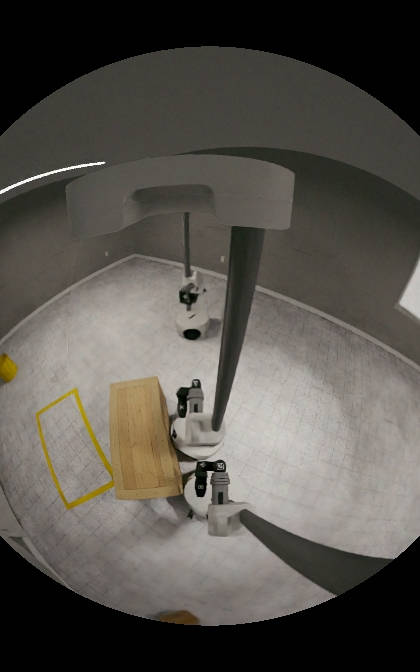

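Move r3 outward a bit for balance and safety.

Call:
execute_actions:
  actions:
    - {"r2":{"base":{"strafe_m":-0.1}},"r3":{"base":{"strafe_m":-0.09}}}
  cameras: []

Call:
execute_actions:
  actions:
    - {"r2":{"base":{"rotate_rad":-0.04}},"r3":{"base":{"translate_m":0.07}}}
  cameras: []

Call:
execute_actions:
  actions:
    - {"r2":{"base":{"strafe_m":0.26}},"r3":{"base":{"strafe_m":0.26}}}
  cameras: []

Scene clock: 355.07 s.
r1.base_odometry: x=-2.145 y=+2.494 heading=-1.952 (m, m, rad; r1's odometry frame)
r1.turned_by_wheels: +0.000 (rad since the last result)
r1.turned_by_imu: -0.001 (rad since the last result)
r1.base_tilt: forward=-0.1 right=+0.7 (deg)
r1.lidar_m: 0.96 0.97 1.29 4.21 1.93 1.50 1.47 1.60 2.37 3.08 2.84 2.81
r1.base_status: not commanded
r1.joint_positions: lift_m=+0.360 arm_m=-0.001 wrist_yaw_rad=+3.230 wrist_pitch_rad=+0.011 wrist_roll_rad=-0.002 gripper_m=+0.057
r1.joint_status: not commanded
r1.motor_effort: lift_m=+19(19) arm_m=-2(1) wrist_yaw_rad=+1(0) wrist_pitch_rad=-8(8) wrist_roll_rad=+0(0) gripper_m=-3(3) wheel_0=+0(0) wheel_1=+0(0) wheel_2=+0(0) (%)
r1.hand_pose: x=-0.1255 y=+0.0615 z=+0.5349 quat_wxyz=(-0.044, -0.006, -0.001, +0.999) (m; r1's base frame)
r1.wrist_depth_mm: - - 137 1661 1576 1499 1397 / - - 135 1576 1537 1430 1397 / - - 135 1537 1537 1430 1397 / - 118 136 1576 1537 1464 1397 / 186 1756 1661 1499 1499 1464 1397 / 204 1708 195 1618 213 1397 1366 / 206 1229 1308 147 1281 1366 1397
r2.base_odometry: x=+2.100 y=+0.008 heading=-2.567 (m, m, rad; r2's odometry frame)
r2.turned_by_wheels: +0.000 (rad since the last result)
r2.turned_by_imu: +0.000 (rad since the last result)
r2.base_tilt: forward=-0.4 right=+0.4 (deg)
r2.lidar_m: 0.26 0.28 0.34 0.27 1.99 1.94 2.06 2.88 4.40 3.85 2.89 2.77
r2.base_status: done
r2.joint_positions: lift_m=+0.360 arm_m=+0.003 wrist_yaw_rad=+3.116 wrist_pitch_rad=+0.014 wrist_roll_rad=-0.014 gripper_m=+0.057
r2.joint_status: not commanded
r2.motor_effort: lift_m=+19(19) arm_m=-8(8) wrist_yaw_rad=+0(0) wrist_pitch_rad=-9(9) wrist_roll_rad=+0(1) gripper_m=-1(3) wheel_0=+0(12) wheel_1=-2(10) wheel_2=+0(1) (%)
r2.hand_pose: x=-0.1122 y=+0.0949 z=+0.5341 quat_wxyz=(+0.013, -0.007, -0.007, +1.000) (m; r2's base frame)
r2.wrist_depth_mm: - 139 262 - - 1863 1618 / - 115 144 - - 1756 1661 / - 122 157 - - 1756 1661 / 140 140 253 - - 1808 1618 / - - - - - 1808 1618 / 1464 1808 193 1921 192 1756 1618 / 1138 1229 1366 118 1366 1229 1336
r3.base_odometry: x=-1.187 y=+0.212 heading=-0.970 (m, m, rad; r3's odometry frame)
r3.turned_by_wheels: +0.000 (rad since the last result)
r3.turned_by_imu: -0.001 (rad since the last result)
r3.base_tilt: forward=-0.9 right=+0.6 (deg)
r3.lidar_m: 1.09 1.23 0.34 0.27 0.26 0.33 0.26 0.26 4.71 3.23 2.51 2.43
r3.base_status: done
r3.joint_positions: lift_m=+0.360 arm_m=+0.001 wrist_yaw_rad=+3.154 wrist_pitch_rad=+0.001 wrist_roll_rad=-0.006 gripper_m=+0.057
r3.joint_status: not commanded
r3.motor_effort: lift_m=+22(21) arm_m=-7(7) wrist_yaw_rad=+1(2) wrist_pitch_rad=-5(5) wrist_roll_rad=-1(1) gripper_m=-3(4) wheel_0=+0(9) wheel_1=-1(9) wheel_2=+0(0) (%)
r3.hand_pose: x=-0.1174 y=+0.0837 z=+0.5377 quat_wxyz=(-0.006, -0.001, -0.003, +1.000) (m; r3's base frame)
r3.wrist_depth_mm: - 142 - - - - 1983 / - 121 153 - - - - / - 120 152 - - - 1983 / 125 138 194 - - - 1983 / 213 379 452 - - - 1983 / 1863 1921 213 - - - 1921 / 1397 1229 1397 1464 469 517 525
pictures: none
No camera images: the call's "cameras" was empty. Leave "cameras" out to get every camera's image.

Scene clock: 356.40 s.
r1.base_odometry: x=-2.145 y=+2.494 heading=-1.952 (m, m, rad; r1's odometry frame)
r1.turned_by_wheels: +0.000 (rad since the last result)
r1.turned_by_imu: -0.001 (rad since the last result)
r1.base_tilt: forward=-0.3 right=+0.8 (deg)
r1.lidar_m: 0.97 0.96 1.17 4.24 1.94 1.51 1.46 1.57 2.36 3.09 2.85 2.79
r1.base_status: not commanded
r1.joint_positions: lift_m=+0.360 arm_m=-0.001 wrist_yaw_rad=+3.230 wrist_pitch_rad=+0.011 wrist_roll_rad=-0.002 gripper_m=+0.057
r1.joint_status: not commanded
r1.motor_effort: lift_m=+19(19) arm_m=-2(2) wrist_yaw_rad=+0(0) wrist_pitch_rad=-8(8) wrist_roll_rad=+0(0) gripper_m=+0(4) wheel_0=+0(0) wheel_1=+0(0) wheel_2=+0(0) (%)
r1.hand_pose: x=-0.1255 y=+0.0615 z=+0.5349 quat_wxyz=(-0.044, -0.006, -0.001, +0.999) (m; r1's base frame)
r1.wrist_depth_mm: - - 137 1618 1537 1499 1430 / - - 135 1576 1537 1499 1430 / - - 135 1537 1537 1499 1397 / - 118 137 1576 1537 1464 1430 / 186 1708 1708 1576 1464 1464 1397 / 204 1661 195 1576 213 1430 1397 / 205 1229 1336 147 1281 1366 1366
r2.base_odometry: x=+2.100 y=+0.008 heading=-2.606 (m, m, rad; r2's odometry frame)
r2.turned_by_wheels: -0.039 (rad since the last result)
r2.turned_by_imu: -0.039 (rad since the last result)
r2.base_tilt: forward=-0.3 right=+0.3 (deg)
r2.lidar_m: 0.33 0.33 0.34 0.29 2.02 1.93 2.05 2.79 4.39 3.96 2.92 2.79
r2.base_status: done
r2.joint_positions: lift_m=+0.360 arm_m=+0.003 wrist_yaw_rad=+3.116 wrist_pitch_rad=+0.014 wrist_roll_rad=-0.014 gripper_m=+0.057
r2.joint_status: not commanded
r2.motor_effort: lift_m=+19(18) arm_m=-8(8) wrist_yaw_rad=-1(1) wrist_pitch_rad=-9(10) wrist_roll_rad=+0(0) gripper_m=-2(3) wheel_0=+3(7) wheel_1=+5(4) wheel_2=+2(4) (%)
r2.hand_pose: x=-0.1122 y=+0.0949 z=+0.5341 quat_wxyz=(+0.013, -0.007, -0.007, +1.000) (m; r2's base frame)
r2.wrist_depth_mm: - 139 260 - - 1863 1708 / - 115 144 - - 1808 1618 / - 122 157 - - 1863 1661 / 141 140 254 - - 1756 1618 / - - - - - 1808 1618 / 1537 1808 193 1863 191 1756 1618 / 1118 1229 1336 118 1366 1229 1308
r3.base_odometry: x=-1.147 y=+0.155 heading=-0.970 (m, m, rad; r3's odometry frame)
r3.turned_by_wheels: +0.000 (rad since the last result)
r3.turned_by_imu: -0.001 (rad since the last result)
r3.base_tilt: forward=-0.9 right=+0.5 (deg)
r3.lidar_m: 1.04 1.14 0.34 0.28 0.26 0.36 0.33 0.34 4.75 3.10 2.43 2.39
r3.base_status: done
r3.joint_positions: lift_m=+0.360 arm_m=+0.001 wrist_yaw_rad=+3.154 wrist_pitch_rad=+0.001 wrist_roll_rad=-0.006 gripper_m=+0.057
r3.joint_status: not commanded
r3.motor_effort: lift_m=+22(22) arm_m=-7(7) wrist_yaw_rad=+1(1) wrist_pitch_rad=-5(5) wrist_roll_rad=-2(1) gripper_m=-3(3) wheel_0=+1(4) wheel_1=+0(5) wheel_2=-1(11) (%)
r3.hand_pose: x=-0.1174 y=+0.0837 z=+0.5377 quat_wxyz=(-0.006, -0.001, -0.003, +1.000) (m; r3's base frame)
r3.wrist_depth_mm: - 142 - - - - - / - 121 153 - - - - / - 119 152 - - - - / 125 138 195 - - - 1983 / 213 452 517 - - - 1921 / 1863 1708 213 - - - 1983 / 1366 976 1430 1537 496 512 521
pictures: none
No camera images: the call's "cameras" was empty. Leave "cameras" out to get every camera's image.

Scene clock: 358.30 s.
r1.base_odometry: x=-2.145 y=+2.494 heading=-1.952 (m, m, rad; r1's odometry frame)
r1.turned_by_wheels: +0.000 (rad since the last result)
r1.turned_by_imu: -0.001 (rad since the last result)
r1.base_tilt: forward=-0.3 right=+0.7 (deg)
r1.lidar_m: 0.97 1.04 5.18 4.21 1.90 1.51 1.48 1.60 2.32 3.08 2.84 2.82
r1.base_status: not commanded
r1.joint_positions: lift_m=+0.360 arm_m=-0.001 wrist_yaw_rad=+3.230 wrist_pitch_rad=+0.011 wrist_roll_rad=-0.002 gripper_m=+0.057
r1.joint_status: not commanded
r1.motor_effort: lift_m=+19(19) arm_m=-2(2) wrist_yaw_rad=+0(0) wrist_pitch_rad=-8(8) wrist_roll_rad=+0(0) gripper_m=-5(2) wheel_0=+0(0) wheel_1=+0(0) wheel_2=+0(0) (%)
r1.hand_pose: x=-0.1255 y=+0.0615 z=+0.5349 quat_wxyz=(-0.044, -0.006, -0.001, +0.999) (m; r1's base frame)
r1.wrist_depth_mm: - - 137 1576 1537 1464 1430 / - - 135 1576 1537 1464 1499 / - - 135 1576 1464 1430 1366 / - 118 136 1537 1537 1430 1397 / 185 1661 1576 1576 1499 1430 1430 / 205 1708 195 1618 215 1397 1397 / 205 1255 1366 147 1281 1366 1336
r2.base_odometry: x=+2.216 y=-0.177 heading=-2.579 (m, m, rad; r2's odometry frame)
r2.turned_by_wheels: +0.028 (rad since the last result)
r2.turned_by_imu: +0.067 (rad since the last result)
r2.base_tilt: forward=-0.2 right=+0.5 (deg)
r2.lidar_m: 0.32 0.32 0.25 0.25 1.89 1.83 1.95 2.84 4.56 3.88 2.95 2.87
r2.base_status: strafe_m contact_stop (by the wheels' count: +0.219 of +0.260)
r2.joint_positions: lift_m=+0.360 arm_m=+0.003 wrist_yaw_rad=+3.116 wrist_pitch_rad=+0.014 wrist_roll_rad=-0.014 gripper_m=+0.057
r2.joint_status: not commanded
r2.on_its_own: the wheels are slack since a contact_stop
r2.motor_effort: lift_m=+19(19) arm_m=-8(8) wrist_yaw_rad=+1(4) wrist_pitch_rad=-7(10) wrist_roll_rad=+1(1) gripper_m=-3(4) wheel_0=+0(34) wheel_1=+0(37) wheel_2=+0(5) (%)
r2.hand_pose: x=-0.1122 y=+0.0949 z=+0.5341 quat_wxyz=(+0.013, -0.007, -0.007, +1.000) (m; r2's base frame)
r2.wrist_depth_mm: - 139 260 - 1983 1708 1537 / - 115 144 - - 1708 1537 / - 122 157 - 1921 1708 1537 / 141 140 253 - 1983 1708 1576 / - - - - 1921 1708 1537 / 1537 1808 194 1921 192 1708 1499 / 1138 1205 1336 118 1397 1229 1308
r3.base_odometry: x=-0.988 y=+0.270 heading=-0.944 (m, m, rad; r3's odometry frame)
r3.turned_by_wheels: +0.026 (rad since the last result)
r3.turned_by_imu: +0.020 (rad since the last result)
r3.base_tilt: forward=-0.9 right=+0.5 (deg)
r3.lidar_m: 1.02 0.34 0.25 0.25 0.25 0.25 0.32 0.34 4.93 3.23 2.54 2.48
r3.base_status: strafe_m contact_stop (by the wheels' count: +0.197 of +0.260)
r3.joint_positions: lift_m=+0.360 arm_m=+0.001 wrist_yaw_rad=+3.154 wrist_pitch_rad=+0.001 wrist_roll_rad=-0.006 gripper_m=+0.057
r3.joint_status: not commanded
r3.on_its_own: the wheels are slack since a contact_stop
r3.motor_effort: lift_m=+21(22) arm_m=-7(7) wrist_yaw_rad=-1(1) wrist_pitch_rad=-5(6) wrist_roll_rad=-2(1) gripper_m=-5(5) wheel_0=+0(30) wheel_1=+0(35) wheel_2=+0(7) (%)
r3.hand_pose: x=-0.1174 y=+0.0838 z=+0.5377 quat_wxyz=(-0.006, -0.001, -0.003, +1.000) (m; r3's base frame)
r3.wrist_depth_mm: - 142 - - - - - / - 121 153 - - - 1983 / - 120 152 - - - 1921 / 125 138 193 - - - 1983 / 213 455 455 - - - 1863 / 1863 1983 213 - - - 1921 / 1366 707 1430 530 455 512 525
pictures: none
No camera images: the call's "cameras" was empty. Leave "cameras" out to get every camera's image.

Call:
execute_actions:
  actions:
    - {"r2":{"base":{"strafe_m":-0.12}},"r3":{"base":{"strafe_m":-0.12}}}
  cameras: []

Call:
execute_actions:
  actions:
    - {"r2":{"base":{"rotate_rad":-0.08}},"r3":{"base":{"rotate_rad":-0.03}}}
  cameras: []

Call:
execute_actions:
  actions:
    - {"r2":{"base":{"strafe_m":0.27}},"r3":{"base":{"strafe_m":0.27}}}
  cameras: ["r2_head_left_camera","r1_head_camera"]

Scene clock: 362.87 s.
r1.base_odometry: x=-2.145 y=+2.494 heading=-1.952 (m, m, rad; r1's odometry frame)
r1.turned_by_wheels: +0.000 (rad since the last result)
r1.turned_by_imu: -0.002 (rad since the last result)
r1.base_tilt: forward=-0.2 right=+0.7 (deg)
r1.lidar_m: 0.97 1.04 5.18 4.22 1.92 1.50 1.46 1.59 2.36 3.08 2.86 2.81
r1.base_status: not commanded
r1.joint_positions: lift_m=+0.360 arm_m=-0.001 wrist_yaw_rad=+3.230 wrist_pitch_rad=+0.011 wrist_roll_rad=-0.002 gripper_m=+0.057
r1.joint_status: not commanded
r1.motor_effort: lift_m=+19(19) arm_m=-2(2) wrist_yaw_rad=+0(0) wrist_pitch_rad=-9(9) wrist_roll_rad=+0(0) gripper_m=-2(2) wheel_0=+0(0) wheel_1=+0(0) wheel_2=+0(0) (%)
r1.hand_pose: x=-0.1255 y=+0.0615 z=+0.5349 quat_wxyz=(-0.044, -0.006, -0.001, +0.999) (m; r1's base frame)
r1.wrist_depth_mm: - - 137 1618 1499 1537 1430 / - - 135 1618 1499 1499 1397 / - - 135 1537 1537 1464 1430 / - 118 136 1537 1499 1464 1397 / 186 1708 1618 1537 1537 1464 1397 / 204 1708 195 1576 213 1430 1366 / 204 1205 1336 147 1281 1366 1336
r2.base_odometry: x=+2.152 y=-0.076 heading=-2.579 (m, m, rad; r2's odometry frame)
r2.turned_by_wheels: +0.000 (rad since the last result)
r2.turned_by_imu: +0.000 (rad since the last result)
r2.base_tilt: forward=-0.4 right=+0.3 (deg)
r2.lidar_m: 0.30 0.33 0.36 0.30 1.94 1.89 2.04 2.95 4.46 3.76 2.90 2.83
r2.base_status: done
r2.joint_positions: lift_m=+0.360 arm_m=+0.003 wrist_yaw_rad=+3.116 wrist_pitch_rad=+0.014 wrist_roll_rad=-0.014 gripper_m=+0.057
r2.joint_status: not commanded
r2.motor_effort: lift_m=+19(19) arm_m=-8(8) wrist_yaw_rad=-1(0) wrist_pitch_rad=-9(9) wrist_roll_rad=+0(0) gripper_m=-2(2) wheel_0=+0(13) wheel_1=-1(16) wheel_2=+0(3) (%)
r2.hand_pose: x=-0.1122 y=+0.0949 z=+0.5341 quat_wxyz=(+0.013, -0.007, -0.007, +1.000) (m; r2's base frame)
r2.wrist_depth_mm: - 139 262 - - 1808 1537 / - 115 144 - - 1708 1618 / - 122 156 - - 1756 1618 / 140 140 253 - - 1756 1618 / - - - - - 1808 1576 / 1499 1756 193 1921 192 1708 1576 / 1138 1205 1366 118 1430 1255 1308
r3.base_odometry: x=-1.085 y=+0.199 heading=-0.944 (m, m, rad; r3's odometry frame)
r3.turned_by_wheels: +0.000 (rad since the last result)
r3.turned_by_imu: -0.002 (rad since the last result)
r3.base_tilt: forward=-1.0 right=+0.5 (deg)
r3.lidar_m: 1.03 3.87 0.35 0.28 0.28 0.39 0.32 0.35 4.81 3.09 2.46 2.41
r3.base_status: done
r3.joint_positions: lift_m=+0.360 arm_m=+0.001 wrist_yaw_rad=+3.154 wrist_pitch_rad=+0.001 wrist_roll_rad=-0.006 gripper_m=+0.057
r3.joint_status: not commanded
r3.motor_effort: lift_m=+22(22) arm_m=-7(7) wrist_yaw_rad=-2(2) wrist_pitch_rad=-6(6) wrist_roll_rad=-3(1) gripper_m=-2(4) wheel_0=+0(10) wheel_1=+1(9) wheel_2=+0(0) (%)
r3.hand_pose: x=-0.1174 y=+0.0837 z=+0.5377 quat_wxyz=(-0.006, -0.001, -0.003, +1.000) (m; r3's base frame)
r3.wrist_depth_mm: - 142 - - - - - / - 121 153 - - - 1983 / - 119 152 - - - 1983 / 125 138 194 - - - 1983 / 214 466 459 - - - 1921 / 1863 1921 213 - - - 1863 / 1366 715 1430 1464 549 508 521
pictures: none
No camera images: the call's "cameras" was empty. Leave "cameras" out to get every camera's image.

Scene clock: 363.57 s.
r1.base_odometry: x=-2.145 y=+2.494 heading=-1.952 (m, m, rad; r1's odometry frame)
r1.turned_by_wheels: +0.000 (rad since the last result)
r1.turned_by_imu: +0.000 (rad since the last result)
r1.base_tilt: forward=-0.4 right=+0.5 (deg)
r1.lidar_m: 0.99 1.02 5.20 4.21 1.92 1.50 1.47 1.59 2.36 3.09 2.83 2.80
r1.base_status: not commanded
r1.joint_positions: lift_m=+0.360 arm_m=-0.001 wrist_yaw_rad=+3.230 wrist_pitch_rad=+0.011 wrist_roll_rad=-0.002 gripper_m=+0.057
r1.joint_status: not commanded
r1.motor_effort: lift_m=+19(19) arm_m=-1(1) wrist_yaw_rad=+0(1) wrist_pitch_rad=-9(5) wrist_roll_rad=+0(1) gripper_m=-1(1) wheel_0=+0(0) wheel_1=+0(0) wheel_2=+0(0) (%)
r1.hand_pose: x=-0.1255 y=+0.0615 z=+0.5349 quat_wxyz=(-0.044, -0.006, -0.001, +0.999) (m; r1's base frame)
r1.wrist_depth_mm: - - 137 1576 1499 1499 1397 / - - 135 1618 1576 1464 1430 / - - 135 1537 1576 1464 1397 / - 118 136 1576 1537 1464 1397 / 186 1708 1661 1618 1537 1397 1464 / 205 1661 195 1618 214 1464 1397 / 205 1229 1366 148 1255 1397 1366
r2.base_odometry: x=+2.152 y=-0.075 heading=-2.658 (m, m, rad; r2's odometry frame)
r2.turned_by_wheels: -0.080 (rad since the last result)
r2.turned_by_imu: -0.080 (rad since the last result)
r2.base_tilt: forward=-0.3 right=+0.4 (deg)
r2.lidar_m: 0.33 0.33 0.37 0.32 2.00 1.91 1.99 2.72 4.43 4.10 2.94 2.80
r2.base_status: done
r2.joint_positions: lift_m=+0.360 arm_m=+0.003 wrist_yaw_rad=+3.116 wrist_pitch_rad=+0.014 wrist_roll_rad=-0.014 gripper_m=+0.057
r2.joint_status: not commanded
r2.motor_effort: lift_m=+18(18) arm_m=-8(8) wrist_yaw_rad=-1(1) wrist_pitch_rad=-8(8) wrist_roll_rad=+2(0) gripper_m=-3(5) wheel_0=+1(7) wheel_1=+3(5) wheel_2=+0(8) (%)
r2.hand_pose: x=-0.1122 y=+0.0949 z=+0.5341 quat_wxyz=(+0.013, -0.007, -0.007, +1.000) (m; r2's base frame)
r2.wrist_depth_mm: - 139 262 - - 1808 1618 / - 115 144 - - 1808 1618 / - 121 157 - - 1756 1618 / 141 140 254 - - 1808 1618 / - - - - 1983 1808 1618 / 1537 1808 193 1863 191 1756 1576 / 1160 1205 1336 118 1366 1255 1308
r3.base_odometry: x=-1.085 y=+0.199 heading=-0.973 (m, m, rad; r3's odometry frame)
r3.turned_by_wheels: -0.030 (rad since the last result)
r3.turned_by_imu: -0.030 (rad since the last result)
r3.base_tilt: forward=-0.9 right=+0.5 (deg)
r3.lidar_m: 1.02 3.71 0.36 0.29 0.29 0.40 0.33 0.33 4.81 3.21 2.48 2.39
r3.base_status: done
r3.joint_positions: lift_m=+0.360 arm_m=+0.001 wrist_yaw_rad=+3.154 wrist_pitch_rad=+0.001 wrist_roll_rad=-0.006 gripper_m=+0.057
r3.joint_status: not commanded
r3.motor_effort: lift_m=+22(22) arm_m=-7(7) wrist_yaw_rad=+1(0) wrist_pitch_rad=-5(6) wrist_roll_rad=+0(1) gripper_m=-3(2) wheel_0=+3(5) wheel_1=+0(5) wheel_2=+2(3) (%)
r3.hand_pose: x=-0.1174 y=+0.0837 z=+0.5377 quat_wxyz=(-0.006, -0.001, -0.003, +1.000) (m; r3's base frame)
r3.wrist_depth_mm: - 142 - - - - - / - 121 153 - - - - / - 119 152 - - - - / 125 138 193 - - - 1983 / 215 452 462 - - - 1921 / 1808 1921 213 - - - 1921 / 1397 732 1397 1464 535 512 525
pictures: none
No camera images: the call's "cameras" was empty. Leave "cameras" out to get every camera's image.

Scene clock: 365.77 s.
r1.base_odometry: x=-2.145 y=+2.494 heading=-1.952 (m, m, rad; r1's odometry frame)
r1.turned_by_wheels: +0.000 (rad since the last result)
r1.turned_by_imu: -0.001 (rad since the last result)
r1.base_tilt: forward=-0.3 right=+0.5 (deg)
r1.lidar_m: 1.01 1.04 5.17 4.20 1.92 1.51 1.46 1.60 2.34 3.07 2.84 2.80
r1.base_status: not commanded
r1.joint_positions: lift_m=+0.360 arm_m=-0.001 wrist_yaw_rad=+3.230 wrist_pitch_rad=+0.011 wrist_roll_rad=-0.002 gripper_m=+0.057
r1.joint_status: not commanded
r1.motor_effort: lift_m=+19(19) arm_m=-1(1) wrist_yaw_rad=+0(1) wrist_pitch_rad=-8(7) wrist_roll_rad=+0(0) gripper_m=-3(6) wheel_0=+0(0) wheel_1=+0(0) wheel_2=+0(0) (%)
r1.hand_pose: x=-0.1255 y=+0.0615 z=+0.5349 quat_wxyz=(-0.044, -0.006, -0.001, +0.999) (m; r1's base frame)
r1.wrist_depth_mm: - - 137 1618 1537 1430 1430 / - - 135 1576 1464 1430 1397 / - - 135 1537 1499 1464 1397 / - 118 136 1618 1537 1499 1397 / 186 1661 1618 1576 1499 1464 1397 / 204 1708 195 1537 214 1430 1397 / 204 1255 1336 147 1281 1366 1366
r2.base_odometry: x=+2.273 y=-0.303 heading=-2.654 (m, m, rad; r2's odometry frame)
r2.turned_by_wheels: +0.004 (rad since the last result)
r2.turned_by_imu: +0.037 (rad since the last result)
r2.base_tilt: forward=-0.3 right=+0.5 (deg)
r2.lidar_m: 0.31 0.33 0.25 0.25 1.88 1.77 1.89 2.62 4.67 4.11 3.05 2.94
r2.base_status: strafe_m contact_stop (by the wheels' count: +0.258 of +0.270)
r2.joint_positions: lift_m=+0.360 arm_m=+0.003 wrist_yaw_rad=+3.115 wrist_pitch_rad=+0.014 wrist_roll_rad=-0.014 gripper_m=+0.057
r2.joint_status: not commanded
r2.on_its_own: the wheels are slack since a contact_stop
r2.motor_effort: lift_m=+19(18) arm_m=-8(8) wrist_yaw_rad=+2(2) wrist_pitch_rad=-10(10) wrist_roll_rad=+1(1) gripper_m=-3(1) wheel_0=+0(22) wheel_1=+0(35) wheel_2=+0(3) (%)
r2.hand_pose: x=-0.1122 y=+0.0949 z=+0.5341 quat_wxyz=(+0.013, -0.007, -0.007, +1.000) (m; r2's base frame)
r2.wrist_depth_mm: - 139 260 - 1808 1661 1464 / - 115 144 - 1921 1708 1499 / - 122 157 - 1921 1661 1499 / 141 140 254 - 1863 1708 1499 / - - - - 1808 1661 1499 / 1499 1808 193 1863 192 1618 1499 / 1118 1205 1336 118 1397 1229 1308
r3.base_odometry: x=-0.892 y=+0.332 heading=-0.965 (m, m, rad; r3's odometry frame)
r3.turned_by_wheels: +0.008 (rad since the last result)
r3.turned_by_imu: +0.015 (rad since the last result)
r3.base_tilt: forward=-1.0 right=+0.5 (deg)
r3.lidar_m: 1.02 0.32 0.25 0.25 0.25 0.27 0.30 0.33 4.98 3.35 2.58 2.52
r3.base_status: strafe_m contact_stop (by the wheels' count: +0.235 of +0.270)
r3.joint_positions: lift_m=+0.360 arm_m=+0.001 wrist_yaw_rad=+3.154 wrist_pitch_rad=+0.001 wrist_roll_rad=-0.006 gripper_m=+0.057
r3.joint_status: not commanded
r3.on_its_own: the wheels are slack since a contact_stop
r3.motor_effort: lift_m=+21(22) arm_m=-7(7) wrist_yaw_rad=+2(2) wrist_pitch_rad=-6(6) wrist_roll_rad=+1(1) gripper_m=-2(2) wheel_0=+0(31) wheel_1=+0(35) wheel_2=+0(8) (%)
r3.hand_pose: x=-0.1174 y=+0.0837 z=+0.5377 quat_wxyz=(-0.006, -0.001, -0.003, +1.000) (m; r3's base frame)
r3.wrist_depth_mm: - 142 - - - - 1921 / - 121 153 - - - 1921 / - 120 152 - - - 1983 / 125 138 193 - - - 1863 / 215 - 439 - - - 1921 / 1921 - 213 - - - 1863 / 1397 960 750 597 452 508 525
pictures: r1_head_camera, r2_head_left_camera
Images, in order (width x height): r1_head_camera 420x560, r2_head_left_camera 420x672.

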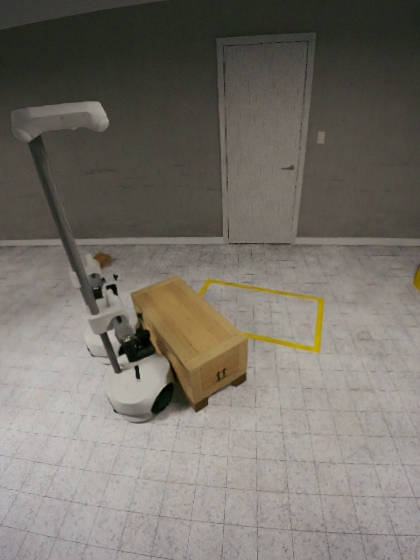

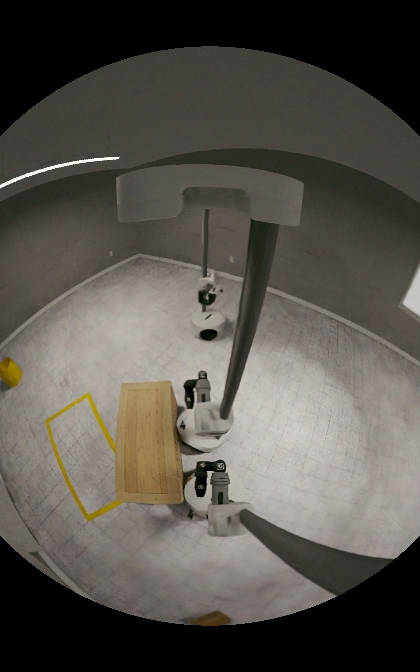

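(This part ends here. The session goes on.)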